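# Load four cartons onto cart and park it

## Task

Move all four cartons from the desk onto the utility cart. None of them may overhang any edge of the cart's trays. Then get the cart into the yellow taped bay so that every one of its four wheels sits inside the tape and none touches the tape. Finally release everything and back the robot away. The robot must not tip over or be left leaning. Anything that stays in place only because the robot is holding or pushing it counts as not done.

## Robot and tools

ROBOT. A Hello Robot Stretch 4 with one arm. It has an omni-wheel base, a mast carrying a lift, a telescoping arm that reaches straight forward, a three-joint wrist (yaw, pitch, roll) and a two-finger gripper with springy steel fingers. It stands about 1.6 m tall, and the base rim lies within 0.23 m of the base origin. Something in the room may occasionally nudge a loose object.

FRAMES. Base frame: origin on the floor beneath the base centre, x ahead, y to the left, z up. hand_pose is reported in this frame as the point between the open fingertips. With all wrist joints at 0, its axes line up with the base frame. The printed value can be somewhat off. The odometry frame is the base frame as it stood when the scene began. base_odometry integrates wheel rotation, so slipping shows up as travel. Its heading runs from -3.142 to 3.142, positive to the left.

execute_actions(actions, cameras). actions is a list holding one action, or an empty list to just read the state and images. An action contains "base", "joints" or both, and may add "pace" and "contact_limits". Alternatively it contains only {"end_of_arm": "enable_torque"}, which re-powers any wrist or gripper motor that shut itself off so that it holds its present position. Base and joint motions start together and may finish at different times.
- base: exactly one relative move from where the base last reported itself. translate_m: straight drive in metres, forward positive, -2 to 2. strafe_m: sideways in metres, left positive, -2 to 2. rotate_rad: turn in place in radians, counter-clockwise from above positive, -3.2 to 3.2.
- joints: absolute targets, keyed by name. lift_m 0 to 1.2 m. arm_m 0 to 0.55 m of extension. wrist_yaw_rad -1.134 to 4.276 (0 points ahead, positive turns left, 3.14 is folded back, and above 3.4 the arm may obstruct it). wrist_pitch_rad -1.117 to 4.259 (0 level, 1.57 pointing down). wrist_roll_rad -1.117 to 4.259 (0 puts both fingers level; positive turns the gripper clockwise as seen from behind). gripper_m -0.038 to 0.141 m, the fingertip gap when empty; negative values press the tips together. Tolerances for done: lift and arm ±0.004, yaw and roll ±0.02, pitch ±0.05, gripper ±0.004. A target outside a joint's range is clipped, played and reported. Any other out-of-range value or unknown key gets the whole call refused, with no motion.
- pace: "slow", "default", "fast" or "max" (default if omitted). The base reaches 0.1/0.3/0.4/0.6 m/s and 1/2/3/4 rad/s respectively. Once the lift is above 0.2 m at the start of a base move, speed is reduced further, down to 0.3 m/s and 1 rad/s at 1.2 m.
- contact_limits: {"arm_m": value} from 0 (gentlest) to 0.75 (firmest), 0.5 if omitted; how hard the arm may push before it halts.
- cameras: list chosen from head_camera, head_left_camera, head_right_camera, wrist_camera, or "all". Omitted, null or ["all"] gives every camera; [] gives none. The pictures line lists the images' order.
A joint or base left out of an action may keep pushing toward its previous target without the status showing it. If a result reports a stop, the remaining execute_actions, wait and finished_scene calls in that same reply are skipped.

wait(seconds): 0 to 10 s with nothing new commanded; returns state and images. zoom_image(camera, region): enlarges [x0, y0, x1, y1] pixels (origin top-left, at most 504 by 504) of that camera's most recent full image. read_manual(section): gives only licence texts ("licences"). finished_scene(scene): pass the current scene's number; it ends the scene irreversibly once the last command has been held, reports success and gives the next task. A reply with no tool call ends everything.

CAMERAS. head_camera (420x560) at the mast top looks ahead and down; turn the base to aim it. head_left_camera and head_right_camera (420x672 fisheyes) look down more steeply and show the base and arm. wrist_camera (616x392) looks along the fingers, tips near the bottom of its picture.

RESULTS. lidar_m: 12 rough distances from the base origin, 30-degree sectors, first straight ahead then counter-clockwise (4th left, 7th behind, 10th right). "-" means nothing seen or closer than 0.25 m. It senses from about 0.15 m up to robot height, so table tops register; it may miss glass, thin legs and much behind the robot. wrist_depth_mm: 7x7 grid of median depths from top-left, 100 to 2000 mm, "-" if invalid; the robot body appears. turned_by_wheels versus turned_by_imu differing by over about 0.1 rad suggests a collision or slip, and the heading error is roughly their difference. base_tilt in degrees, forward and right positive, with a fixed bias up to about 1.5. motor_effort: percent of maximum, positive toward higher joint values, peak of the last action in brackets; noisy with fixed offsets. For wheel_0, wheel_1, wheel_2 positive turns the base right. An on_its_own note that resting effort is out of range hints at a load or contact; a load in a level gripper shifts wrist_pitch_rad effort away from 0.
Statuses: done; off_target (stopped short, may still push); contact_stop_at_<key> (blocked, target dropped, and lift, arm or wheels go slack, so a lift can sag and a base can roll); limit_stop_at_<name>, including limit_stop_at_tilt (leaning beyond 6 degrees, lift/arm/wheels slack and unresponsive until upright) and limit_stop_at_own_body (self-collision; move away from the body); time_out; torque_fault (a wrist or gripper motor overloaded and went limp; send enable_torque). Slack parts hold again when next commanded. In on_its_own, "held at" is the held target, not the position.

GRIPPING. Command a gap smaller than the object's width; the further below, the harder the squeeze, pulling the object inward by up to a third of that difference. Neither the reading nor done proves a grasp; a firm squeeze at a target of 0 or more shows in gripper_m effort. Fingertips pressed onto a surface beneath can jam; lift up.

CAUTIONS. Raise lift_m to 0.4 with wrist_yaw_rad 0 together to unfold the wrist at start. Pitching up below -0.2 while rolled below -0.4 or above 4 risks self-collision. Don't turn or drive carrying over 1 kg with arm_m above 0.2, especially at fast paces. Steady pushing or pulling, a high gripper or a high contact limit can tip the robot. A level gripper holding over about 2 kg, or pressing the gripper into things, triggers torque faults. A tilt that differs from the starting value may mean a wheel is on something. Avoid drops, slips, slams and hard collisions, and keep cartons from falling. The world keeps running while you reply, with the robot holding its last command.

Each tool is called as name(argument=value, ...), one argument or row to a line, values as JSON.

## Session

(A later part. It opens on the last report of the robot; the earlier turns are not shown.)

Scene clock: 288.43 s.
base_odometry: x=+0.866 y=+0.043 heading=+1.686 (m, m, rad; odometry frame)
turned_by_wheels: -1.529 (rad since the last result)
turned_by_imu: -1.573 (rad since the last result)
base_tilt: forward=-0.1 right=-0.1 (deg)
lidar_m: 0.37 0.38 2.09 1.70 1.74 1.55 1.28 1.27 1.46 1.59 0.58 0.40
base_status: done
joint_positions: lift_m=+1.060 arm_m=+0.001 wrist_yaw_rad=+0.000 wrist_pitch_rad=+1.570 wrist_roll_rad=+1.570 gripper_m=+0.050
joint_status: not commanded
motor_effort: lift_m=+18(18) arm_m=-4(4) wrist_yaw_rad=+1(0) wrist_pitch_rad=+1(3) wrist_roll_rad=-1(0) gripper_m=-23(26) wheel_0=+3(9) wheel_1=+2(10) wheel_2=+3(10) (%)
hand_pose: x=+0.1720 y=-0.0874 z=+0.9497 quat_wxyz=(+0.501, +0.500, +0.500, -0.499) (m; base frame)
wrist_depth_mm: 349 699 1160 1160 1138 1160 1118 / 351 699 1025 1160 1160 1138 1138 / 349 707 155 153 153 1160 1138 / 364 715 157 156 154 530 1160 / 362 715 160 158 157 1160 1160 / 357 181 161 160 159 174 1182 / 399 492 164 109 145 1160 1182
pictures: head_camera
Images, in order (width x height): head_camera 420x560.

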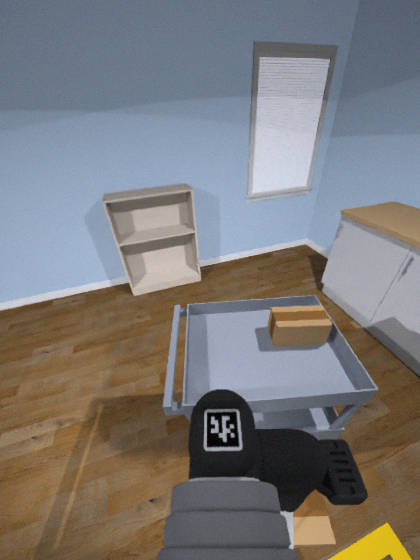

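execute_actions(
  actions=[
    {"joints":{"arm_m":0.545}},
  ],
  cameras=["wrist_camera"],
)

Scene clock: 299.03 s.
base_odometry: x=+0.866 y=+0.043 heading=+1.686 (m, m, rad; odometry frame)
turned_by_wheels: +0.000 (rad since the last result)
turned_by_imu: +0.002 (rad since the last result)
base_tilt: forward=-0.4 right=+0.0 (deg)
lidar_m: 0.37 0.38 2.11 1.74 1.76 1.56 1.29 1.29 1.47 1.57 0.57 0.38
base_status: not commanded
joint_positions: lift_m=+1.060 arm_m=+0.544 wrist_yaw_rad=+0.000 wrist_pitch_rad=+1.570 wrist_roll_rad=+1.570 gripper_m=+0.050
joint_status: all done
motor_effort: lift_m=+18(18) arm_m=+4(6) wrist_yaw_rad=+1(0) wrist_pitch_rad=+2(3) wrist_roll_rad=-1(0) gripper_m=-23(23) wheel_0=+3(3) wheel_1=+2(2) wheel_2=+3(3) (%)
hand_pose: x=+0.7155 y=-0.0874 z=+0.9497 quat_wxyz=(+0.501, +0.500, +0.500, -0.499) (m; base frame)
wrist_depth_mm: 1160 1160 373 256 255 368 366 / 1182 1182 377 306 370 370 370 / 1205 1182 155 153 152 373 370 / 1182 1182 157 156 154 375 375 / 1182 1205 159 158 157 377 375 / 1229 320 162 160 159 174 377 / 1229 1205 164 109 145 384 379
pictures: wrist_camera
Images, in order (width x height): wrist_camera 616x392.

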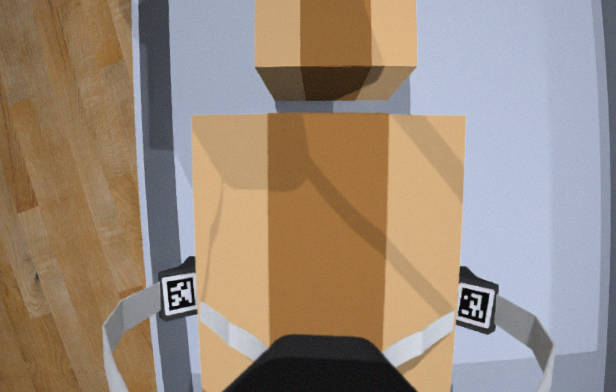

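execute_actions(
  actions=[
    {"joints":{"lift_m":0.962}},
  ],
  cameras=[],
)

execute_actions(
  actions=[
    {"joints":{"gripper_m":0.135}},
  ],
  cameras=[],
)

execute_actions(
  actions=[
    {"joints":{"lift_m":1.1}},
  ],
  cameras=["wrist_camera"],
)

Scene clock: 310.07 s.
base_odometry: x=+0.866 y=+0.043 heading=+1.686 (m, m, rad; odometry frame)
turned_by_wheels: +0.000 (rad since the last result)
turned_by_imu: +0.001 (rad since the last result)
base_tilt: forward=-0.2 right=+0.0 (deg)
lidar_m: 0.37 0.37 2.10 1.76 1.75 1.54 1.27 1.28 1.45 1.56 0.59 0.40
base_status: not commanded
joint_positions: lift_m=+0.962 arm_m=+0.544 wrist_yaw_rad=+0.000 wrist_pitch_rad=+1.570 wrist_roll_rad=+1.570 gripper_m=+0.050
joint_status: all done
motor_effort: lift_m=+16(19) arm_m=+4(5) wrist_yaw_rad=+0(1) wrist_pitch_rad=+2(2) wrist_roll_rad=+0(1) gripper_m=-23(24) wheel_0=+3(3) wheel_1=+2(2) wheel_2=+3(3) (%)
hand_pose: x=+0.7155 y=-0.0874 z=+0.8519 quat_wxyz=(+0.501, +0.500, +0.500, -0.499) (m; base frame)
wrist_depth_mm: 1078 278 278 196 196 272 271 / 1078 279 279 279 277 276 272 / 1078 283 156 153 153 276 276 / 1098 285 157 156 154 278 277 / 1118 283 159 158 156 279 279 / 1118 182 162 160 158 174 279 / 1098 273 165 108 145 283 -
pictures: none
No camera images: the call's "cameras" was empty. Leave "cameras" out to get every camera's image.

Scene clock: 311.90 s.
base_odometry: x=+0.866 y=+0.043 heading=+1.686 (m, m, rad; odometry frame)
turned_by_wheels: +0.000 (rad since the last result)
turned_by_imu: +0.001 (rad since the last result)
base_tilt: forward=-0.1 right=+0.0 (deg)
lidar_m: 0.38 0.38 2.10 1.73 1.77 1.57 1.28 1.28 1.44 1.58 0.61 0.39
base_status: not commanded
joint_positions: lift_m=+0.962 arm_m=+0.544 wrist_yaw_rad=-0.001 wrist_pitch_rad=+1.574 wrist_roll_rad=+1.570 gripper_m=+0.135
joint_status: all done
motor_effort: lift_m=+13(16) arm_m=+4(4) wrist_yaw_rad=+6(5) wrist_pitch_rad=-10(10) wrist_roll_rad=-1(1) gripper_m=-1(26) wheel_0=+3(3) wheel_1=+2(2) wheel_2=+3(3) (%)
hand_pose: x=+0.7142 y=-0.0874 z=+0.8521 quat_wxyz=(+0.499, +0.499, +0.501, -0.501) (m; base frame)
wrist_depth_mm: 1098 287 287 194 193 279 278 / 1078 291 289 289 283 282 281 / 1098 289 173 172 170 283 279 / 1098 286 175 172 171 286 285 / 1118 264 175 174 172 286 285 / 1118 244 177 175 174 190 289 / 1118 260 178 109 174 291 289
pictures: none
No camera images: the call's "cameras" was empty. Leave "cameras" out to get every camera's image.

Scene clock: 313.53 s.
base_odometry: x=+0.866 y=+0.043 heading=+1.686 (m, m, rad; odometry frame)
turned_by_wheels: +0.000 (rad since the last result)
turned_by_imu: +0.000 (rad since the last result)
base_tilt: forward=-0.1 right=+0.2 (deg)
lidar_m: 0.36 0.39 2.08 1.72 1.73 1.58 1.28 1.28 1.44 1.54 0.60 0.42
base_status: not commanded
joint_positions: lift_m=+1.100 arm_m=+0.544 wrist_yaw_rad=+0.000 wrist_pitch_rad=+1.570 wrist_roll_rad=+1.570 gripper_m=+0.135
joint_status: all done
motor_effort: lift_m=+22(24) arm_m=+4(5) wrist_yaw_rad=+2(6) wrist_pitch_rad=+0(10) wrist_roll_rad=-1(1) gripper_m=-2(0) wheel_0=+3(3) wheel_1=+2(2) wheel_2=+3(3) (%)
hand_pose: x=+0.7154 y=-0.0874 z=+0.9893 quat_wxyz=(+0.500, +0.500, +0.500, -0.500) (m; base frame)
wrist_depth_mm: 1205 1229 415 297 297 407 402 / 1229 1229 418 304 413 410 407 / 1229 1205 421 418 418 413 410 / 1229 1229 424 304 418 415 413 / 1255 1229 427 306 418 418 418 / 1281 1255 377 307 307 418 421 / 1281 1255 436 109 427 427 424
pictures: wrist_camera
Images, in order (width x height): wrist_camera 616x392.

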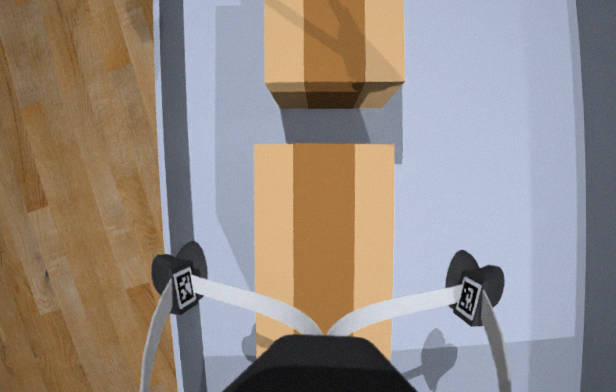

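execute_actions(
  actions=[
    {"base":{"rotate_rad":1.30},"joints":{"arm_m":0.0,"gripper_m":0.141,"wrist_roll_rad":1.0},"pace":"fast"},
  ],
  cameras=[],
)

execute_actions(
  actions=[
    {"base":{"translate_m":1.765},"joints":{"lift_m":1.2},"pace":"fast"},
  ],
  cameras=[],
)

execute_actions(
  actions=[
    {"base":{"rotate_rad":0.582},"pace":"fast"},
  ],
  cameras=[],
)

execute_actions(
  actions=[
    {"joints":{"arm_m":0.38}},
  ],
  cameras=["wrist_camera","head_camera"],
)

Scene clock: 331.23 s.
base_odometry: x=+0.866 y=+0.043 heading=+2.986 (m, m, rad; odometry frame)
turned_by_wheels: +1.299 (rad since the last result)
turned_by_imu: +1.339 (rad since the last result)
base_tilt: forward=-0.1 right=-0.1 (deg)
lidar_m: 1.84 1.71 1.89 1.34 1.28 1.31 1.75 1.56 0.48 0.38 0.36 2.49
base_status: done
joint_positions: lift_m=+1.100 arm_m=+0.001 wrist_yaw_rad=+0.000 wrist_pitch_rad=+1.570 wrist_roll_rad=+1.000 gripper_m=+0.141
joint_status: all done
motor_effort: lift_m=+21(22) arm_m=-4(6) wrist_yaw_rad=+2(0) wrist_pitch_rad=+0(0) wrist_roll_rad=-2(6) gripper_m=+0(3) wheel_0=-2(6) wheel_1=-2(8) wheel_2=-3(9) (%)
hand_pose: x=+0.1719 y=-0.0874 z=+0.9894 quat_wxyz=(+0.621, +0.339, +0.620, -0.339) (m; base frame)
wrist_depth_mm: 1205 1229 1182 1182 723 569 379 / 1229 1205 1205 1182 976 723 715 / 1229 1229 1229 1205 1182 1042 960 / 1255 1229 1205 1205 1205 1205 1160 / 1255 1255 1229 1025 1008 1205 1205 / 1255 1255 1229 1025 1008 217 1205 / 1308 1255 1255 109 1229 1229 334
pictures: none
No camera images: the call's "cameras" was empty. Leave "cameras" out to get every camera's image.

Scene clock: 338.07 s.
base_odometry: x=-0.877 y=+0.317 heading=+2.986 (m, m, rad; odometry frame)
turned_by_wheels: +0.000 (rad since the last result)
turned_by_imu: -0.001 (rad since the last result)
base_tilt: forward=-0.1 right=+0.0 (deg)
lidar_m: 0.25 0.25 0.25 0.32 0.82 2.30 1.58 1.52 1.81 1.53 1.47 0.36
base_status: done
joint_positions: lift_m=+1.198 arm_m=+0.001 wrist_yaw_rad=+0.000 wrist_pitch_rad=+1.570 wrist_roll_rad=+1.000 gripper_m=+0.141
joint_status: all done
joint sent to its limit — the command would take lift_m past its upper limit, so that joint was sent only as far as its limit.
motor_effort: lift_m=+22(22) arm_m=-4(4) wrist_yaw_rad=+2(2) wrist_pitch_rad=+0(0) wrist_roll_rad=-2(2) gripper_m=+0(0) wheel_0=+4(8) wheel_1=+3(7) wheel_2=-2(14) (%)
hand_pose: x=+0.1718 y=-0.0874 z=+1.0880 quat_wxyz=(+0.621, +0.339, +0.620, -0.339) (m; base frame)
wrist_depth_mm: 366 364 1281 1255 1281 1255 1255 / 368 366 1308 1308 1336 1255 1255 / 373 368 1308 1308 1308 1281 1255 / 373 373 1336 1281 1281 1308 1281 / 379 375 1366 1098 1098 1281 1308 / 382 377 1336 1118 1118 217 1281 / 384 384 1366 109 1336 1308 336
pictures: none
No camera images: the call's "cameras" was empty. Leave "cameras" out to get every camera's image.

Scene clock: 339.87 s.
base_odometry: x=-0.877 y=+0.317 heading=-2.716 (m, m, rad; odometry frame)
turned_by_wheels: +0.581 (rad since the last result)
turned_by_imu: +0.599 (rad since the last result)
base_tilt: forward=-0.2 right=+0.0 (deg)
lidar_m: 0.25 0.25 0.34 2.23 2.35 1.50 1.54 1.67 1.50 1.46 0.35 0.25
base_status: done
joint_positions: lift_m=+1.198 arm_m=+0.001 wrist_yaw_rad=+0.000 wrist_pitch_rad=+1.570 wrist_roll_rad=+1.000 gripper_m=+0.141
joint_status: not commanded
motor_effort: lift_m=+22(22) arm_m=-4(4) wrist_yaw_rad=+2(2) wrist_pitch_rad=+0(0) wrist_roll_rad=-2(2) gripper_m=-1(0) wheel_0=-4(5) wheel_1=-2(6) wheel_2=-3(8) (%)
hand_pose: x=+0.1718 y=-0.0874 z=+1.0880 quat_wxyz=(+0.621, +0.339, +0.620, -0.339) (m; base frame)
wrist_depth_mm: 324 362 357 357 1281 1255 1229 / 368 366 364 362 1281 1255 1255 / 370 368 366 1308 1281 1255 1281 / 377 370 370 1308 1281 1281 1281 / 377 375 375 1118 1098 1281 1281 / 382 377 1336 1118 1118 218 1336 / 384 382 1336 109 1336 1308 334
pictures: none
No camera images: the call's "cameras" was empty. Leave "cameras" out to get every camera's image.

Scene clock: 342.10 s.
base_odometry: x=-0.877 y=+0.317 heading=-2.716 (m, m, rad; odometry frame)
turned_by_wheels: +0.000 (rad since the last result)
turned_by_imu: +0.001 (rad since the last result)
base_tilt: forward=-0.2 right=+0.0 (deg)
lidar_m: 0.25 0.25 0.35 2.23 2.34 1.50 1.53 1.66 1.52 1.45 0.33 0.25
base_status: not commanded
joint_positions: lift_m=+1.198 arm_m=+0.379 wrist_yaw_rad=+0.000 wrist_pitch_rad=+1.570 wrist_roll_rad=+1.000 gripper_m=+0.141
joint_status: all done
motor_effort: lift_m=+22(22) arm_m=+5(4) wrist_yaw_rad=+1(1) wrist_pitch_rad=+1(1) wrist_roll_rad=-2(2) gripper_m=+1(0) wheel_0=-4(3) wheel_1=-2(2) wheel_2=-3(3) (%)
hand_pose: x=+0.5504 y=-0.0874 z=+1.0880 quat_wxyz=(+0.621, +0.339, +0.620, -0.339) (m; base frame)
wrist_depth_mm: 364 362 359 355 351 263 259 / 366 364 364 357 355 351 351 / 368 366 364 362 357 355 355 / 375 370 368 248 359 357 353 / 375 375 368 248 245 359 359 / 382 377 252 249 248 217 362 / 384 382 255 109 370 366 364
pictures: head_camera, wrist_camera
Images, in order (width x height): head_camera 420x560, wrist_camera 616x392.

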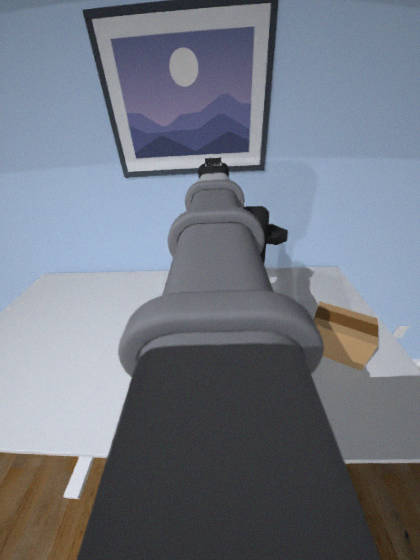

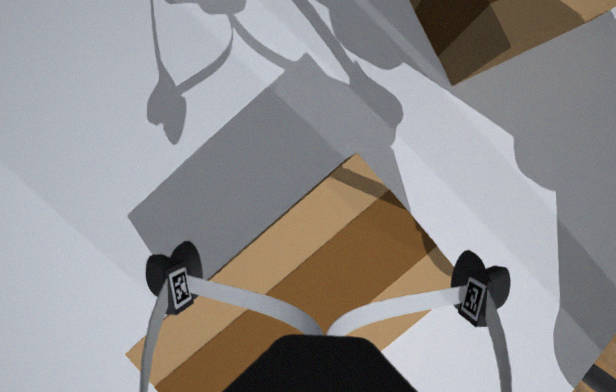

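execute_actions(
  actions=[
    {"base":{"strafe_m":0.038},"joints":{"arm_m":0.375,"wrist_roll_rad":1.855}},
  ],
  cameras=["wrist_camera"],
)

Scene clock: 354.10 s.
base_odometry: x=-0.862 y=+0.282 heading=-2.716 (m, m, rad; odometry frame)
turned_by_wheels: +0.000 (rad since the last result)
turned_by_imu: +0.001 (rad since the last result)
base_tilt: forward=-0.1 right=+0.0 (deg)
lidar_m: 0.25 0.25 0.33 2.19 2.33 1.50 1.51 1.71 1.56 1.49 0.33 0.25
base_status: done
joint_positions: lift_m=+1.198 arm_m=+0.376 wrist_yaw_rad=+0.000 wrist_pitch_rad=+1.570 wrist_roll_rad=+1.855 gripper_m=+0.141
joint_status: all done
motor_effort: lift_m=+22(22) arm_m=-4(4) wrist_yaw_rad=+1(1) wrist_pitch_rad=+1(1) wrist_roll_rad=+0(6) gripper_m=+1(1) wheel_0=-2(11) wheel_1=+2(7) wheel_2=+0(2) (%)
hand_pose: x=+0.5470 y=-0.0874 z=+1.0880 quat_wxyz=(+0.425, +0.566, +0.424, -0.565) (m; base frame)
wrist_depth_mm: 366 364 359 359 355 353 349 / 368 364 364 359 357 357 351 / 368 368 366 245 244 357 355 / 375 373 368 247 246 357 357 / 375 373 368 248 246 362 359 / 379 377 253 250 249 217 362 / 382 379 377 109 366 366 364
pictures: wrist_camera
Images, in order (width x height): wrist_camera 616x392.

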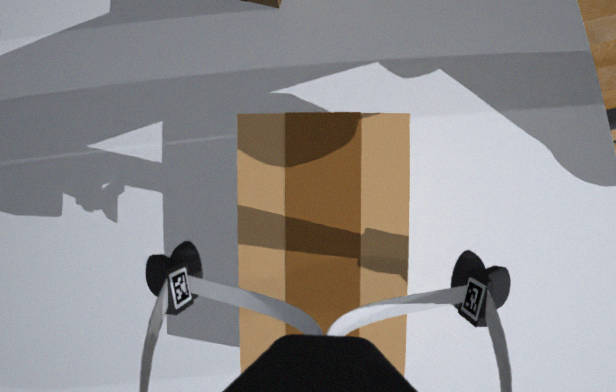

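Aligned and centred. Grasp.

execute_actions(
  actions=[
    {"joints":{"lift_m":1.115}},
  ],
  cameras=[],
)

execute_actions(
  actions=[
    {"joints":{"gripper_m":0.05}},
  ],
  cameras=[],
)

execute_actions(
  actions=[
    {"joints":{"lift_m":1.2,"arm_m":0.0}},
  ],
  cameras=[],
)

Scene clock: 360.43 s.
base_odometry: x=-0.862 y=+0.282 heading=-2.716 (m, m, rad; odometry frame)
turned_by_wheels: +0.000 (rad since the last result)
turned_by_imu: +0.001 (rad since the last result)
base_tilt: forward=-0.2 right=+0.1 (deg)
lidar_m: 0.25 0.25 0.34 2.19 2.33 1.50 1.51 1.71 1.55 1.51 0.34 0.25
base_status: not commanded
joint_positions: lift_m=+1.116 arm_m=+0.376 wrist_yaw_rad=+0.000 wrist_pitch_rad=+1.570 wrist_roll_rad=+1.855 gripper_m=+0.141
joint_status: all done
motor_effort: lift_m=+3(19) arm_m=-4(4) wrist_yaw_rad=+0(0) wrist_pitch_rad=+1(2) wrist_roll_rad=+0(0) gripper_m=-2(0) wheel_0=-2(2) wheel_1=+2(2) wheel_2=+0(0) (%)
hand_pose: x=+0.5470 y=-0.0874 z=+1.0059 quat_wxyz=(+0.425, +0.566, +0.424, -0.565) (m; base frame)
wrist_depth_mm: 291 289 287 283 279 277 276 / 294 290 287 169 281 279 277 / 297 293 172 169 168 281 279 / 297 294 172 170 169 283 281 / 300 297 174 172 170 283 283 / 303 297 175 172 170 187 283 / 303 298 176 109 172 289 286
pictures: none
No camera images: the call's "cameras" was empty. Leave "cameras" out to get every camera's image.

Scene clock: 362.37 s.
base_odometry: x=-0.862 y=+0.282 heading=-2.716 (m, m, rad; odometry frame)
turned_by_wheels: +0.000 (rad since the last result)
turned_by_imu: +0.001 (rad since the last result)
base_tilt: forward=-0.2 right=+0.1 (deg)
lidar_m: 0.25 0.25 0.34 2.18 2.32 1.50 1.50 1.69 1.56 1.49 0.31 0.25
base_status: not commanded
joint_positions: lift_m=+1.115 arm_m=+0.376 wrist_yaw_rad=+0.000 wrist_pitch_rad=+1.570 wrist_roll_rad=+1.855 gripper_m=+0.050
joint_status: all done
motor_effort: lift_m=+14(14) arm_m=-4(4) wrist_yaw_rad=+2(2) wrist_pitch_rad=+1(4) wrist_roll_rad=-1(0) gripper_m=-25(27) wheel_0=-2(2) wheel_1=+2(2) wheel_2=+0(0) (%)
hand_pose: x=+0.5469 y=-0.0874 z=+1.0050 quat_wxyz=(+0.424, +0.566, +0.424, -0.565) (m; base frame)
wrist_depth_mm: 281 281 278 277 274 272 270 / 283 281 158 155 154 273 271 / 285 283 158 155 154 274 273 / 287 285 158 156 155 276 274 / 290 287 160 158 156 278 278 / 291 182 161 159 158 174 278 / 294 290 163 109 145 282 -
pictures: none
No camera images: the call's "cameras" was empty. Leave "cameras" out to get every camera's image.

Scene clock: 364.60 s.
base_odometry: x=-0.862 y=+0.282 heading=-2.716 (m, m, rad; odometry frame)
turned_by_wheels: +0.000 (rad since the last result)
turned_by_imu: +0.001 (rad since the last result)
base_tilt: forward=-0.3 right=+0.1 (deg)
lidar_m: 0.25 0.25 0.36 2.17 2.31 1.52 1.54 1.70 1.55 1.49 0.25 0.25
base_status: not commanded
joint_positions: lift_m=+1.198 arm_m=+0.001 wrist_yaw_rad=+0.000 wrist_pitch_rad=+1.570 wrist_roll_rad=+1.855 gripper_m=+0.050
joint_status: all done
joint sent to its limit — the command would take lift_m past its upper limit, so that joint was sent only as far as its limit.
motor_effort: lift_m=+23(23) arm_m=-4(4) wrist_yaw_rad=+2(1) wrist_pitch_rad=+0(1) wrist_roll_rad=+0(1) gripper_m=-21(26) wheel_0=-2(2) wheel_1=+2(2) wheel_2=+0(0) (%)
hand_pose: x=+0.1719 y=-0.0874 z=+1.0878 quat_wxyz=(+0.424, +0.566, +0.424, -0.566) (m; base frame)
wrist_depth_mm: 370 366 1281 1308 1308 1255 1229 / 370 366 158 155 154 1255 1281 / 370 370 158 156 154 517 397 / 375 368 159 157 155 1308 1281 / 377 375 160 158 156 1308 1308 / 379 182 161 159 157 174 1281 / 384 379 162 109 145 1281 1308
pictures: none
No camera images: the call's "cameras" was empty. Leave "cameras" out to get every camera's image.

execute_actions(
  actions=[
    {"base":{"rotate_rad":-0.553},"joints":{"lift_m":1.06,"wrist_roll_rad":1.57},"pace":"fast"},
  ],
  cameras=[],
)

execute_actions(
  actions=[
    {"base":{"translate_m":-1.93},"pace":"fast"},
  ],
  cameras=[],
)

execute_actions(
  actions=[
    {"base":{"rotate_rad":-1.332},"pace":"fast"},
  ],
  cameras=["head_camera"],
)

Scene clock: 382.93 s.
base_odometry: x=-0.862 y=+0.282 heading=+3.015 (m, m, rad; odometry frame)
turned_by_wheels: -0.552 (rad since the last result)
turned_by_imu: -0.566 (rad since the last result)
base_tilt: forward=-0.2 right=+0.0 (deg)
lidar_m: 0.25 0.25 0.25 0.34 0.92 2.32 1.51 1.49 1.76 1.60 0.25 0.33
base_status: done
joint_positions: lift_m=+1.060 arm_m=+0.001 wrist_yaw_rad=+0.000 wrist_pitch_rad=+1.570 wrist_roll_rad=+1.570 gripper_m=+0.050
joint_status: all done
motor_effort: lift_m=+14(22) arm_m=-5(5) wrist_yaw_rad=+2(2) wrist_pitch_rad=+1(1) wrist_roll_rad=-2(8) gripper_m=-25(25) wheel_0=+5(9) wheel_1=+5(4) wheel_2=+4(8) (%)
hand_pose: x=+0.1719 y=-0.0874 z=+0.9500 quat_wxyz=(+0.500, +0.500, +0.500, -0.500) (m; base frame)
wrist_depth_mm: 1160 1182 1160 1160 1160 1138 1138 / 1182 1182 158 155 154 1138 1118 / 1205 1182 158 155 154 1138 1138 / 831 1160 158 156 155 530 1138 / 237 1182 160 158 156 1160 1138 / 237 181 161 159 157 174 1160 / 239 249 163 109 145 1182 1138
pictures: none
No camera images: the call's "cameras" was empty. Leave "cameras" out to get every camera's image.

Scene clock: 390.07 s.
base_odometry: x=+1.053 y=+0.039 heading=+3.015 (m, m, rad; odometry frame)
turned_by_wheels: +0.000 (rad since the last result)
turned_by_imu: +0.006 (rad since the last result)
base_tilt: forward=-0.2 right=+0.0 (deg)
lidar_m: 1.98 1.92 1.78 1.25 1.18 1.25 1.72 1.37 0.49 0.41 0.28 0.48
base_status: done
joint_positions: lift_m=+1.060 arm_m=+0.001 wrist_yaw_rad=+0.000 wrist_pitch_rad=+1.570 wrist_roll_rad=+1.570 gripper_m=+0.050
joint_status: not commanded
motor_effort: lift_m=+15(14) arm_m=-4(4) wrist_yaw_rad=+1(2) wrist_pitch_rad=+1(1) wrist_roll_rad=-3(2) gripper_m=-23(23) wheel_0=-1(6) wheel_1=-1(8) wheel_2=+0(13) (%)
hand_pose: x=+0.1719 y=-0.0874 z=+0.9500 quat_wxyz=(+0.500, +0.500, +0.500, -0.500) (m; base frame)
wrist_depth_mm: 1160 1160 691 691 1008 1118 1118 / 1182 1182 158 155 154 1138 1118 / 1182 1182 158 156 154 1118 1118 / 1205 1205 159 157 155 525 1138 / 1229 1182 160 158 156 1182 1138 / 1229 181 161 159 157 174 1160 / 1229 1205 163 109 145 1205 1182
pictures: none
No camera images: the call's "cameras" was empty. Leave "cameras" out to get every camera's image.

Scene clock: 392.30 s.
base_odometry: x=+1.053 y=+0.039 heading=+1.684 (m, m, rad; odometry frame)
turned_by_wheels: -1.331 (rad since the last result)
turned_by_imu: -1.369 (rad since the last result)
base_tilt: forward=-0.1 right=+0.2 (deg)
lidar_m: 0.39 0.42 2.32 1.92 1.90 1.46 1.22 1.21 1.35 1.38 0.25 0.43
base_status: done
joint_positions: lift_m=+1.060 arm_m=+0.001 wrist_yaw_rad=+0.000 wrist_pitch_rad=+1.570 wrist_roll_rad=+1.570 gripper_m=+0.050
joint_status: not commanded
motor_effort: lift_m=+16(16) arm_m=-4(4) wrist_yaw_rad=+2(1) wrist_pitch_rad=+1(1) wrist_roll_rad=-3(2) gripper_m=-24(25) wheel_0=+3(7) wheel_1=+4(8) wheel_2=+3(9) (%)
hand_pose: x=+0.1719 y=-0.0874 z=+0.9499 quat_wxyz=(+0.500, +0.500, +0.500, -0.500) (m; base frame)
wrist_depth_mm: 394 1182 1160 1160 1160 1118 1138 / 373 691 158 155 154 1138 1138 / 373 707 158 156 154 1138 1138 / 373 723 159 156 155 521 1160 / 366 723 160 157 156 1160 1160 / 359 182 161 159 157 174 1138 / 373 732 162 109 145 1182 1160
pictures: head_camera
Images, in order (width x height): head_camera 420x560.

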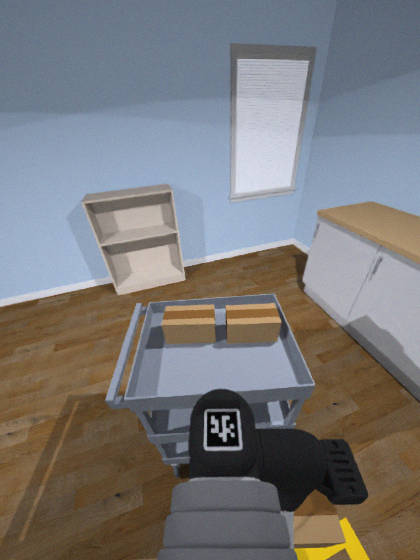

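execute_actions(
  actions=[
    {"base":{"strafe_m":-0.06},"joints":{"arm_m":0.43}},
  ],
  cameras=["wrist_camera"],
)

Scene clock: 398.70 s.
base_odometry: x=+1.113 y=+0.046 heading=+1.684 (m, m, rad; odometry frame)
turned_by_wheels: +0.000 (rad since the last result)
turned_by_imu: +0.002 (rad since the last result)
base_tilt: forward=-0.1 right=+0.0 (deg)
lidar_m: 0.40 0.42 0.57 1.98 2.59 1.46 1.18 1.18 1.36 1.34 1.33 0.46
base_status: done
joint_positions: lift_m=+1.060 arm_m=+0.429 wrist_yaw_rad=+0.000 wrist_pitch_rad=+1.570 wrist_roll_rad=+1.570 gripper_m=+0.050
joint_status: all done
motor_effort: lift_m=+16(16) arm_m=+5(3) wrist_yaw_rad=+1(2) wrist_pitch_rad=+2(2) wrist_roll_rad=-1(2) gripper_m=-24(25) wheel_0=+2(9) wheel_1=-1(8) wheel_2=+0(3) (%)
hand_pose: x=+0.6005 y=-0.0874 z=+0.9499 quat_wxyz=(+0.501, +0.500, +0.500, -0.499) (m; base frame)
wrist_depth_mm: 1182 1182 1160 1138 1118 1138 1118 / 1205 1182 158 155 154 340 1138 / 375 265 158 156 154 319 1118 / 387 267 159 156 155 325 946 / 382 270 160 158 156 327 946 / 377 181 161 159 157 174 960 / 379 272 162 109 145 359 1182
pictures: wrist_camera
Images, in order (width x height): wrist_camera 616x392.

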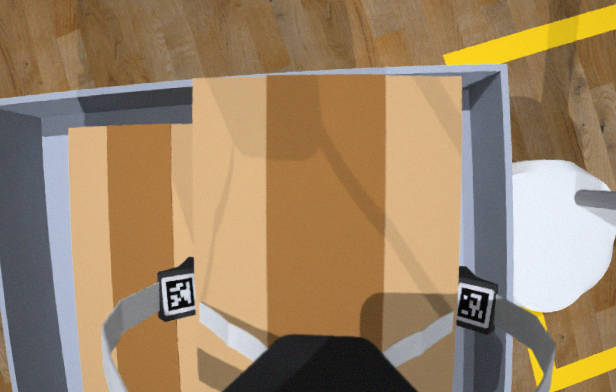

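execute_actions(
  actions=[
    {"joints":{"arm_m":0.40}},
  ],
  cameras=[],
)

execute_actions(
  actions=[
    {"joints":{"lift_m":0.962}},
  ],
  cameras=[],
)

execute_actions(
  actions=[
    {"joints":{"gripper_m":0.13}},
  ],
  cameras=[],
)

execute_actions(
  actions=[
    {"joints":{"lift_m":1.1}},
  ],
  cameras=["wrist_camera"],
)

Scene clock: 411.20 s.
base_odometry: x=+1.113 y=+0.046 heading=+1.684 (m, m, rad; odometry frame)
turned_by_wheels: +0.000 (rad since the last result)
turned_by_imu: +0.001 (rad since the last result)
base_tilt: forward=-0.2 right=+0.0 (deg)
lidar_m: 0.40 0.40 0.57 1.96 2.58 1.45 1.19 1.18 1.34 1.33 1.32 0.44
base_status: not commanded
joint_positions: lift_m=+1.060 arm_m=+0.401 wrist_yaw_rad=+0.000 wrist_pitch_rad=+1.570 wrist_roll_rad=+1.570 gripper_m=+0.050
joint_status: all done
motor_effort: lift_m=+16(16) arm_m=-5(5) wrist_yaw_rad=+2(1) wrist_pitch_rad=+0(2) wrist_roll_rad=-2(2) gripper_m=-23(24) wheel_0=+3(2) wheel_1=-1(1) wheel_2=+0(0) (%)
hand_pose: x=+0.5720 y=-0.0874 z=+0.9499 quat_wxyz=(+0.500, +0.500, +0.500, -0.500) (m; base frame)
wrist_depth_mm: 1160 1160 1138 1138 1138 1138 1138 / 1160 382 158 155 153 1160 1118 / 268 266 158 155 154 1025 1118 / 270 267 158 157 155 946 931 / 272 270 160 158 156 960 946 / 274 182 161 159 158 174 1160 / 277 273 162 108 145 1182 1138
pictures: none
No camera images: the call's "cameras" was empty. Leave "cameras" out to get every camera's image.

Scene clock: 412.63 s.
base_odometry: x=+1.113 y=+0.046 heading=+1.684 (m, m, rad; odometry frame)
turned_by_wheels: +0.000 (rad since the last result)
turned_by_imu: +0.000 (rad since the last result)
base_tilt: forward=-0.1 right=-0.1 (deg)
lidar_m: 0.39 0.43 0.56 1.96 2.61 1.45 1.19 1.19 1.34 1.33 1.33 0.44
base_status: not commanded
joint_positions: lift_m=+0.962 arm_m=+0.401 wrist_yaw_rad=+0.000 wrist_pitch_rad=+1.570 wrist_roll_rad=+1.570 gripper_m=+0.050
joint_status: all done
motor_effort: lift_m=+14(15) arm_m=-5(5) wrist_yaw_rad=+1(1) wrist_pitch_rad=+1(0) wrist_roll_rad=-2(2) gripper_m=-25(24) wheel_0=+2(3) wheel_1=-1(1) wheel_2=+0(0) (%)
hand_pose: x=+0.5720 y=-0.0874 z=+0.8520 quat_wxyz=(+0.500, +0.500, +0.500, -0.500) (m; base frame)
wrist_depth_mm: 1060 1060 233 231 227 213 1025 / 248 273 158 155 153 251 1025 / 168 202 158 156 154 240 1025 / 170 203 159 157 155 245 842 / 171 202 160 158 156 248 842 / 172 175 161 158 157 174 854 / 173 198 163 109 145 270 1060
pictures: none
No camera images: the call's "cameras" was empty. Leave "cameras" out to get every camera's image.

Scene clock: 414.37 s.
base_odometry: x=+1.113 y=+0.046 heading=+1.684 (m, m, rad; odometry frame)
turned_by_wheels: +0.000 (rad since the last result)
turned_by_imu: +0.001 (rad since the last result)
base_tilt: forward=-0.3 right=+0.0 (deg)
lidar_m: 0.38 0.42 0.58 1.95 2.59 1.43 1.19 1.16 1.34 1.33 1.31 0.44
base_status: not commanded
joint_positions: lift_m=+0.962 arm_m=+0.401 wrist_yaw_rad=-0.001 wrist_pitch_rad=+1.574 wrist_roll_rad=+1.569 gripper_m=+0.130
joint_status: all done
motor_effort: lift_m=+13(14) arm_m=-3(4) wrist_yaw_rad=+5(6) wrist_pitch_rad=-11(11) wrist_roll_rad=+1(0) gripper_m=-1(26) wheel_0=+3(3) wheel_1=-1(1) wheel_2=+0(0) (%)
hand_pose: x=+0.5704 y=-0.0874 z=+0.8521 quat_wxyz=(+0.499, +0.499, +0.501, -0.501) (m; base frame)
wrist_depth_mm: 1078 1078 647 238 237 230 1042 / 245 281 272 171 272 266 1042 / 176 204 173 171 170 257 1042 / 177 205 174 172 170 262 854 / 178 202 175 173 172 246 866 / 179 186 176 174 174 189 854 / 180 186 178 109 175 290 1098
pictures: none
No camera images: the call's "cameras" was empty. Leave "cameras" out to get every camera's image.

Scene clock: 416.00 s.
base_odometry: x=+1.113 y=+0.046 heading=+1.684 (m, m, rad; odometry frame)
turned_by_wheels: +0.000 (rad since the last result)
turned_by_imu: +0.001 (rad since the last result)
base_tilt: forward=-0.1 right=-0.1 (deg)
lidar_m: 0.40 0.44 0.57 1.96 2.57 1.45 1.22 1.18 1.36 1.32 1.33 0.44
base_status: not commanded
joint_positions: lift_m=+1.100 arm_m=+0.401 wrist_yaw_rad=+0.000 wrist_pitch_rad=+1.570 wrist_roll_rad=+1.570 gripper_m=+0.130
joint_status: all done
motor_effort: lift_m=+22(23) arm_m=-3(3) wrist_yaw_rad=+2(6) wrist_pitch_rad=+0(10) wrist_roll_rad=+0(0) gripper_m=-2(0) wheel_0=+3(2) wheel_1=-1(1) wheel_2=+0(0) (%)
hand_pose: x=+0.5716 y=-0.0874 z=+0.9893 quat_wxyz=(+0.500, +0.500, +0.500, -0.500) (m; base frame)
wrist_depth_mm: 1205 1205 1205 1205 1160 1160 1182 / 1229 1182 1229 418 413 1160 1160 / 410 307 421 301 413 1160 1205 / 407 309 362 303 415 991 976 / 402 310 324 306 421 991 976 / 415 314 310 307 307 220 1160 / 407 315 349 109 427 1182 1205
pictures: wrist_camera
Images, in order (width x height): wrist_camera 616x392.

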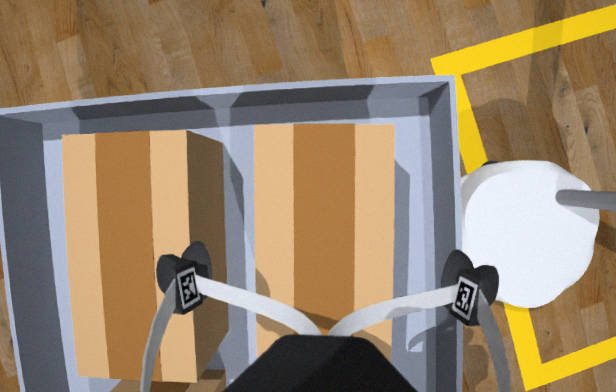

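execute_actions(
  actions=[
    {"base":{"rotate_rad":1.211},"joints":{"arm_m":0.0,"gripper_m":0.141,"wrist_roll_rad":1.0},"pace":"fast"},
  ],
  cameras=[],
)

execute_actions(
  actions=[
    {"base":{"translate_m":2.0},"joints":{"lift_m":1.2},"pace":"fast"},
  ],
  cameras=[],
)

execute_actions(
  actions=[
    {"base":{"rotate_rad":0.673},"pace":"fast"},
  ],
  cameras=[],
)

execute_actions(
  actions=[
    {"base":{"strafe_m":-0.075},"joints":{"arm_m":0.42}},
  ],
  cameras=["wrist_camera","head_camera"],
)

Scene clock: 437.73 s.
base_odometry: x=+1.113 y=+0.046 heading=+2.894 (m, m, rad; odometry frame)
turned_by_wheels: +1.210 (rad since the last result)
turned_by_imu: +1.247 (rad since the last result)
base_tilt: forward=-0.1 right=+0.2 (deg)
lidar_m: 2.10 1.93 1.98 1.31 1.17 1.19 1.52 1.32 1.36 0.42 0.40 0.45
base_status: done
joint_positions: lift_m=+1.100 arm_m=+0.001 wrist_yaw_rad=+0.000 wrist_pitch_rad=+1.570 wrist_roll_rad=+1.000 gripper_m=+0.141
joint_status: all done
motor_effort: lift_m=+21(22) arm_m=-4(4) wrist_yaw_rad=+2(1) wrist_pitch_rad=+0(0) wrist_roll_rad=-2(7) gripper_m=-2(1) wheel_0=-3(6) wheel_1=-4(9) wheel_2=-3(9) (%)
hand_pose: x=+0.1718 y=-0.0874 z=+0.9894 quat_wxyz=(+0.621, +0.339, +0.620, -0.339) (m; base frame)
wrist_depth_mm: 1229 1205 1182 723 715 723 707 / 1205 1205 1229 1042 1025 715 732 / 1229 1229 1205 1205 1205 1182 1160 / 1255 1229 1205 1205 1182 1205 1182 / 1281 1255 1229 1025 991 1205 1205 / 1255 1281 1229 991 1008 218 1229 / 1281 1255 1281 109 1229 1205 334
pictures: none
No camera images: the call's "cameras" was empty. Leave "cameras" out to get every camera's image.

Scene clock: 445.30 s.
base_odometry: x=-0.827 y=+0.535 heading=+2.894 (m, m, rad; odometry frame)
turned_by_wheels: +0.000 (rad since the last result)
turned_by_imu: -0.002 (rad since the last result)
base_tilt: forward=-0.2 right=+0.0 (deg)
lidar_m: 0.39 0.36 0.35 0.48 0.99 2.46 1.51 1.42 1.70 1.43 1.27 1.28
base_status: done
joint_positions: lift_m=+1.198 arm_m=+0.001 wrist_yaw_rad=+0.000 wrist_pitch_rad=+1.570 wrist_roll_rad=+1.000 gripper_m=+0.141
joint_status: all done
joint sent to its limit — the command would take lift_m past its upper limit, so that joint was sent only as far as its limit.
motor_effort: lift_m=+22(24) arm_m=-5(4) wrist_yaw_rad=+2(2) wrist_pitch_rad=+0(0) wrist_roll_rad=-2(2) gripper_m=-1(1) wheel_0=+3(8) wheel_1=+2(5) wheel_2=-3(12) (%)
hand_pose: x=+0.1718 y=-0.0874 z=+1.0879 quat_wxyz=(+0.621, +0.339, +0.620, -0.339) (m; base frame)
wrist_depth_mm: 1336 1308 1336 1281 1281 1255 1255 / 1308 1308 1281 1308 1255 1255 1255 / 1308 1336 1308 1281 1281 1281 1281 / 946 1336 1308 1281 1255 1255 1281 / 1366 1336 1336 1118 1098 1308 1308 / 399 1366 1366 1138 1118 217 1281 / 389 1336 1366 109 1336 1336 336
pictures: none
No camera images: the call's "cameras" was empty. Leave "cameras" out to get every camera's image.

Scene clock: 447.23 s.
base_odometry: x=-0.827 y=+0.535 heading=-2.717 (m, m, rad; odometry frame)
turned_by_wheels: +0.672 (rad since the last result)
turned_by_imu: +0.692 (rad since the last result)
base_tilt: forward=-0.1 right=-0.1 (deg)
lidar_m: 0.36 0.37 0.55 2.41 2.54 1.43 1.42 1.46 1.35 1.28 0.52 0.36
base_status: done
joint_positions: lift_m=+1.198 arm_m=+0.001 wrist_yaw_rad=+0.000 wrist_pitch_rad=+1.570 wrist_roll_rad=+1.000 gripper_m=+0.141
joint_status: not commanded
motor_effort: lift_m=+22(22) arm_m=-4(4) wrist_yaw_rad=+2(2) wrist_pitch_rad=+0(0) wrist_roll_rad=-2(2) gripper_m=+0(1) wheel_0=-4(7) wheel_1=-4(5) wheel_2=-5(9) (%)
hand_pose: x=+0.1718 y=-0.0874 z=+1.0879 quat_wxyz=(+0.621, +0.339, +0.620, -0.339) (m; base frame)
wrist_depth_mm: 366 364 1281 1281 1281 1255 1255 / 370 368 1308 1308 1255 1255 1255 / 370 370 1281 1308 1308 1255 1281 / 375 1336 1308 1308 1281 1281 1281 / 379 1308 1336 1098 1098 1281 1308 / 1366 1336 1366 1138 1098 218 1308 / 1366 1366 1336 109 1336 1308 334
pictures: none
No camera images: the call's "cameras" was empty. Leave "cameras" out to get every camera's image.

Scene clock: 449.57 s.
base_odometry: x=-0.858 y=+0.603 heading=-2.717 (m, m, rad; odometry frame)
turned_by_wheels: +0.000 (rad since the last result)
turned_by_imu: +0.001 (rad since the last result)
base_tilt: forward=-0.1 right=+0.0 (deg)
lidar_m: 0.32 0.38 0.52 2.48 2.62 1.43 1.47 1.42 1.25 1.20 1.26 0.39
base_status: done
joint_positions: lift_m=+1.198 arm_m=+0.419 wrist_yaw_rad=+0.000 wrist_pitch_rad=+1.570 wrist_roll_rad=+1.000 gripper_m=+0.141
joint_status: all done
motor_effort: lift_m=+22(22) arm_m=+4(5) wrist_yaw_rad=+1(1) wrist_pitch_rad=+1(1) wrist_roll_rad=-1(2) gripper_m=+1(0) wheel_0=+1(9) wheel_1=+0(14) wheel_2=+0(4) (%)
hand_pose: x=+0.5904 y=-0.0874 z=+1.0879 quat_wxyz=(+0.621, +0.339, +0.620, -0.339) (m; base frame)
wrist_depth_mm: 364 362 359 355 351 1281 1229 / 366 364 245 242 355 351 1281 / 370 248 245 243 357 355 353 / 373 250 247 246 362 357 357 / 375 375 250 368 364 359 359 / 382 377 373 370 366 217 1308 / 384 379 379 109 370 366 1336
pictures: head_camera, wrist_camera
Images, in order (width x height): head_camera 420x560, wrist_camera 616x392.

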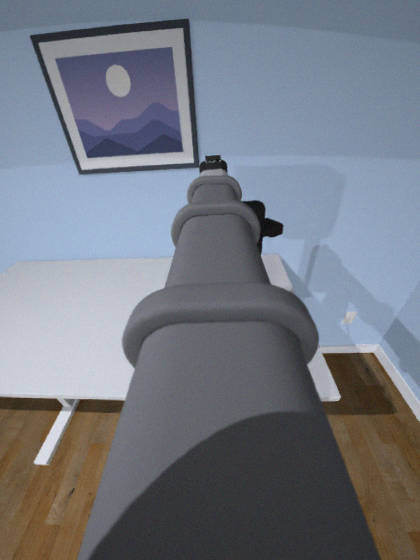

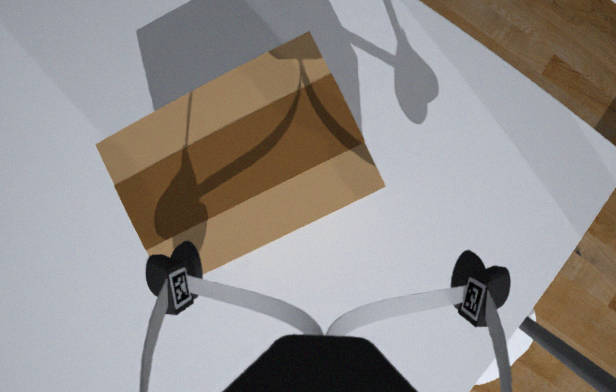

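execute_actions(
  actions=[
    {"base":{"strafe_m":-0.026},"joints":{"arm_m":0.497,"wrist_roll_rad":2.08}},
  ],
  cameras=["wrist_camera"],
)

Scene clock: 456.00 s.
base_odometry: x=-0.868 y=+0.627 heading=-2.717 (m, m, rad; odometry frame)
turned_by_wheels: +0.000 (rad since the last result)
turned_by_imu: +0.002 (rad since the last result)
base_tilt: forward=-0.1 right=+0.1 (deg)
lidar_m: 0.35 0.39 0.55 2.51 2.65 1.46 2.97 1.39 1.20 1.18 1.26 0.36
base_status: done
joint_positions: lift_m=+1.198 arm_m=+0.496 wrist_yaw_rad=+0.000 wrist_pitch_rad=+1.570 wrist_roll_rad=+2.080 gripper_m=+0.141
joint_status: all done
motor_effort: lift_m=+22(22) arm_m=+4(7) wrist_yaw_rad=+1(1) wrist_pitch_rad=+1(1) wrist_roll_rad=+0(4) gripper_m=-1(1) wheel_0=+0(10) wheel_1=+1(10) wheel_2=+0(1) (%)
hand_pose: x=+0.6674 y=-0.0874 z=+1.0879 quat_wxyz=(+0.358, +0.610, +0.358, -0.609) (m; base frame)
wrist_depth_mm: 1182 1308 1281 357 357 351 1281 / 1042 1308 366 359 357 355 353 / 798 368 364 362 357 357 351 / 373 368 366 247 247 359 357 / 375 373 250 248 247 362 359 / 377 377 251 248 247 211 362 / 379 375 373 109 366 366 364
pictures: wrist_camera
Images, in order (width x height): wrist_camera 616x392.

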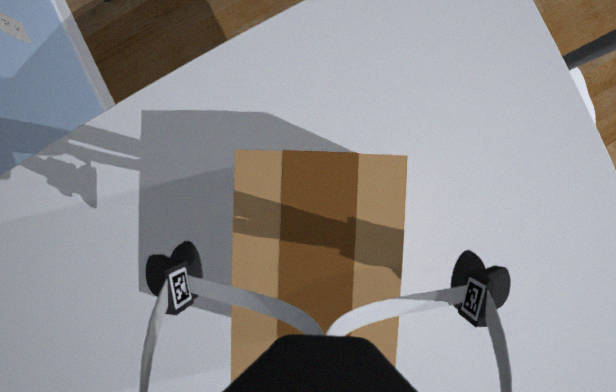

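execute_actions(
  actions=[
    {"base":{"strafe_m":0.022},"joints":{"arm_m":0.509,"lift_m":1.115}},
  ],
  cameras=[],
)

execute_actions(
  actions=[
    {"joints":{"gripper_m":0.05}},
  ],
  cameras=[],
)

execute_actions(
  actions=[
    {"joints":{"lift_m":1.2,"arm_m":0.0}},
  ],
  cameras=["wrist_camera"],
)

Scene clock: 467.60 s.
base_odometry: x=-0.859 y=+0.607 heading=-2.717 (m, m, rad; odometry frame)
turned_by_wheels: +0.000 (rad since the last result)
turned_by_imu: +0.001 (rad since the last result)
base_tilt: forward=-0.3 right=+0.1 (deg)
lidar_m: 0.35 0.37 0.53 2.48 2.63 1.45 3.00 1.37 1.27 1.18 1.25 0.37
base_status: done
joint_positions: lift_m=+1.116 arm_m=+0.508 wrist_yaw_rad=+0.000 wrist_pitch_rad=+1.569 wrist_roll_rad=+2.080 gripper_m=+0.141
joint_status: all done
motor_effort: lift_m=+3(20) arm_m=+5(5) wrist_yaw_rad=+2(3) wrist_pitch_rad=+1(6) wrist_roll_rad=+0(0) gripper_m=+0(1) wheel_0=+0(9) wheel_1=+1(7) wheel_2=+0(0) (%)
hand_pose: x=+0.6795 y=-0.0874 z=+1.0059 quat_wxyz=(+0.358, +0.610, +0.358, -0.609) (m; base frame)
wrist_depth_mm: 1138 290 287 285 282 279 276 / 294 291 287 169 282 279 277 / 297 294 172 169 168 281 279 / 298 296 173 171 169 283 281 / 300 298 174 172 171 285 283 / 301 298 175 172 171 210 283 / 304 301 177 109 172 287 286
pictures: none
No camera images: the call's "cameras" was empty. Leave "cameras" out to get every camera's image.

Scene clock: 469.53 s.
base_odometry: x=-0.859 y=+0.607 heading=-2.717 (m, m, rad; odometry frame)
turned_by_wheels: +0.000 (rad since the last result)
turned_by_imu: +0.001 (rad since the last result)
base_tilt: forward=-0.1 right=+0.0 (deg)
lidar_m: 0.34 0.38 0.53 2.49 2.65 1.46 2.98 1.42 1.23 1.21 1.25 0.38
base_status: not commanded
joint_positions: lift_m=+1.115 arm_m=+0.508 wrist_yaw_rad=+0.000 wrist_pitch_rad=+1.569 wrist_roll_rad=+2.080 gripper_m=+0.050
joint_status: all done
motor_effort: lift_m=+14(14) arm_m=+4(4) wrist_yaw_rad=+1(3) wrist_pitch_rad=+3(12) wrist_roll_rad=+0(0) gripper_m=-22(25) wheel_0=+0(1) wheel_1=+1(1) wheel_2=+0(0) (%)
hand_pose: x=+0.6797 y=-0.0874 z=+1.0050 quat_wxyz=(+0.358, +0.610, +0.358, -0.609) (m; base frame)
wrist_depth_mm: 1118 279 278 276 274 272 270 / 283 282 278 157 156 273 272 / 286 285 160 157 156 274 273 / 287 285 160 158 156 276 274 / 287 286 161 158 157 278 276 / 290 182 161 159 158 172 277 / 293 290 162 108 145 282 -
pictures: none
No camera images: the call's "cameras" was empty. Leave "cameras" out to get every camera's image.

Scene clock: 472.10 s.
base_odometry: x=-0.859 y=+0.607 heading=-2.717 (m, m, rad; odometry frame)
turned_by_wheels: +0.000 (rad since the last result)
turned_by_imu: +0.001 (rad since the last result)
base_tilt: forward=-0.1 right=-0.1 (deg)
lidar_m: 0.35 0.36 0.55 2.50 2.62 1.46 2.97 1.37 1.25 1.20 0.25 0.38
base_status: not commanded
joint_positions: lift_m=+1.198 arm_m=+0.001 wrist_yaw_rad=+0.000 wrist_pitch_rad=+1.570 wrist_roll_rad=+2.080 gripper_m=+0.050
joint_status: all done
joint sent to its limit — the command would take lift_m past its upper limit, so that joint was sent only as far as its limit.
motor_effort: lift_m=+24(26) arm_m=-4(3) wrist_yaw_rad=+2(0) wrist_pitch_rad=+1(3) wrist_roll_rad=-1(1) gripper_m=-24(25) wheel_0=-1(0) wheel_1=+1(1) wheel_2=+0(0) (%)
hand_pose: x=+0.1719 y=-0.0874 z=+1.0878 quat_wxyz=(+0.358, +0.610, +0.358, -0.610) (m; base frame)
wrist_depth_mm: 1336 1308 1308 1281 1255 1281 1255 / 1336 1308 1308 158 156 1255 329 / 1336 1308 160 157 156 442 1255 / 377 1336 160 157 156 1308 1308 / 375 1255 160 158 157 1281 1281 / 379 182 161 159 158 173 1308 / 382 377 162 109 145 1281 1308
pictures: wrist_camera
Images, in order (width x height): wrist_camera 616x392.

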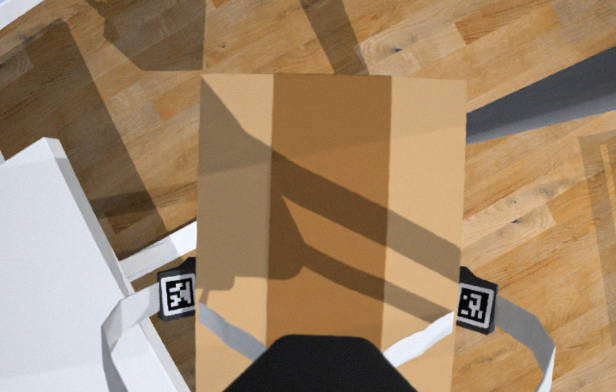

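execute_actions(
  actions=[
    {"base":{"rotate_rad":-0.747},"joints":{"lift_m":1.06,"wrist_roll_rad":1.57},"pace":"fast"},
  ],
  cameras=[],
)

execute_actions(
  actions=[
    {"base":{"translate_m":-1.81},"pace":"fast"},
  ],
  cameras=[],
)

execute_actions(
  actions=[
    {"base":{"rotate_rad":-1.137},"pace":"fast"},
  ],
  cameras=["head_camera"],
)

Scene clock: 480.80 s.
base_odometry: x=-0.859 y=+0.607 heading=+2.820 (m, m, rad; odometry frame)
turned_by_wheels: -0.746 (rad since the last result)
turned_by_imu: -0.766 (rad since the last result)
base_tilt: forward=-0.1 right=+0.0 (deg)
lidar_m: 0.41 0.34 0.32 0.45 0.86 2.49 1.49 1.46 1.73 1.38 0.25 1.18
base_status: done
joint_positions: lift_m=+1.060 arm_m=+0.001 wrist_yaw_rad=+0.000 wrist_pitch_rad=+1.570 wrist_roll_rad=+1.570 gripper_m=+0.050
joint_status: all done
motor_effort: lift_m=+15(22) arm_m=-5(4) wrist_yaw_rad=+2(2) wrist_pitch_rad=+1(1) wrist_roll_rad=-3(12) gripper_m=-24(23) wheel_0=+3(7) wheel_1=+4(5) wheel_2=+3(8) (%)
hand_pose: x=+0.1720 y=-0.0874 z=+0.9499 quat_wxyz=(+0.500, +0.500, +0.500, -0.500) (m; base frame)
wrist_depth_mm: 1182 1182 1160 1182 1160 1118 1118 / 1182 1182 1138 158 156 1138 1118 / 1205 1182 159 157 156 1138 1138 / 1182 1160 160 158 156 525 1160 / 1205 1205 161 158 157 1160 1138 / 1205 181 161 159 157 174 1138 / 1229 1182 162 109 145 1182 1160
pictures: none
No camera images: the call's "cameras" was empty. Leave "cameras" out to get every camera's image.

Scene clock: 487.57 s.
base_odometry: x=+0.858 y=+0.035 heading=+2.820 (m, m, rad; odometry frame)
turned_by_wheels: +0.000 (rad since the last result)
turned_by_imu: +0.005 (rad since the last result)
base_tilt: forward=-0.2 right=+0.0 (deg)
lidar_m: 1.97 1.69 2.35 1.48 1.28 1.28 1.56 1.59 0.55 0.40 0.25 0.44
base_status: done
joint_positions: lift_m=+1.060 arm_m=+0.001 wrist_yaw_rad=+0.000 wrist_pitch_rad=+1.570 wrist_roll_rad=+1.570 gripper_m=+0.050
joint_status: not commanded
motor_effort: lift_m=+15(15) arm_m=-4(5) wrist_yaw_rad=+2(1) wrist_pitch_rad=+1(2) wrist_roll_rad=-3(3) gripper_m=-23(25) wheel_0=-2(9) wheel_1=-2(7) wheel_2=-1(12) (%)
hand_pose: x=+0.1720 y=-0.0874 z=+0.9499 quat_wxyz=(+0.500, +0.500, +0.500, -0.500) (m; base frame)
wrist_depth_mm: 1160 1160 1160 691 991 1098 1118 / 1160 1182 1182 157 156 1118 1138 / 1182 1182 160 157 156 1160 1138 / 1229 1182 160 158 156 530 1160 / 1229 1205 160 158 157 1160 1160 / 1205 182 161 159 157 175 1160 / 1229 1205 162 109 145 1205 1182
pictures: none
No camera images: the call's "cameras" was empty. Leave "cameras" out to get every camera's image.

Scene clock: 489.63 s.
base_odometry: x=+0.858 y=+0.035 heading=+1.684 (m, m, rad; odometry frame)
turned_by_wheels: -1.136 (rad since the last result)
turned_by_imu: -1.168 (rad since the last result)
base_tilt: forward=-0.2 right=+0.1 (deg)
lidar_m: 0.38 0.41 2.09 1.73 1.73 1.57 1.31 1.26 1.45 1.59 0.25 0.40
base_status: done
joint_positions: lift_m=+1.060 arm_m=+0.001 wrist_yaw_rad=+0.000 wrist_pitch_rad=+1.570 wrist_roll_rad=+1.570 gripper_m=+0.050
joint_status: not commanded
motor_effort: lift_m=+15(15) arm_m=-5(4) wrist_yaw_rad=+2(1) wrist_pitch_rad=+1(2) wrist_roll_rad=-2(3) gripper_m=-25(24) wheel_0=+3(9) wheel_1=+3(8) wheel_2=+4(8) (%)
hand_pose: x=+0.1719 y=-0.0874 z=+0.9499 quat_wxyz=(+0.500, +0.500, +0.500, -0.500) (m; base frame)
wrist_depth_mm: 343 707 1138 1160 1138 1138 1138 / 345 699 699 157 156 1160 1118 / 362 715 160 157 156 1160 1160 / 359 707 160 158 156 525 1160 / 355 723 160 158 157 1160 1160 / 366 182 161 159 158 173 1160 / 359 508 161 109 145 1205 1182
pictures: head_camera
Images, in order (width x height): head_camera 420x560.

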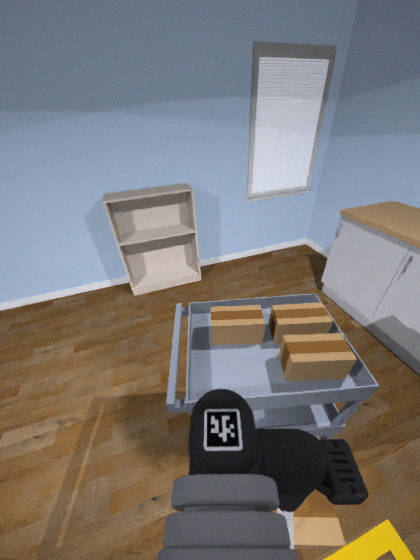

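Same view as D2 before. Extend arm to 0.40.

execute_actions(
  actions=[
    {"joints":{"arm_m":0.40}},
  ],
  cameras=["wrist_camera"],
)

Scene clock: 495.03 s.
base_odometry: x=+0.858 y=+0.035 heading=+1.684 (m, m, rad; odometry frame)
turned_by_wheels: +0.000 (rad since the last result)
turned_by_imu: +0.002 (rad since the last result)
base_tilt: forward=-0.2 right=+0.0 (deg)
lidar_m: 0.37 0.39 2.10 1.71 1.73 1.56 1.29 1.27 1.40 1.58 0.61 0.40
base_status: not commanded
joint_positions: lift_m=+1.060 arm_m=+0.399 wrist_yaw_rad=+0.000 wrist_pitch_rad=+1.570 wrist_roll_rad=+1.570 gripper_m=+0.050
joint_status: all done
motor_effort: lift_m=+15(15) arm_m=+4(5) wrist_yaw_rad=+1(1) wrist_pitch_rad=+2(2) wrist_roll_rad=-2(2) gripper_m=-24(25) wheel_0=+4(4) wheel_1=+3(3) wheel_2=+3(3) (%)
hand_pose: x=+0.5705 y=-0.0874 z=+0.9499 quat_wxyz=(+0.501, +0.500, +0.500, -0.499) (m; base frame)
wrist_depth_mm: 264 262 349 259 257 368 1118 / 384 329 303 157 156 349 1118 / 375 266 160 157 155 332 1138 / 270 266 160 158 156 342 931 / 272 271 160 158 157 345 960 / 274 182 161 159 157 174 1138 / 274 274 162 109 145 384 1160
pictures: wrist_camera
Images, in order (width x height): wrist_camera 616x392.

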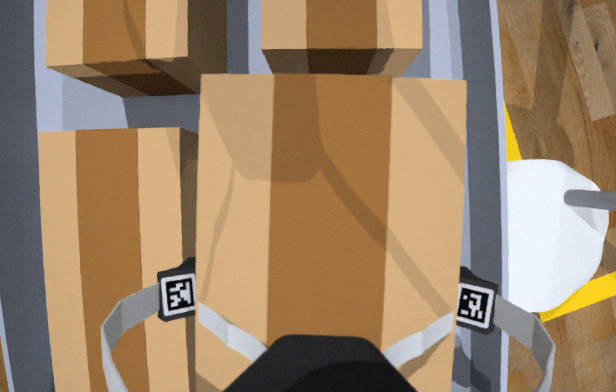

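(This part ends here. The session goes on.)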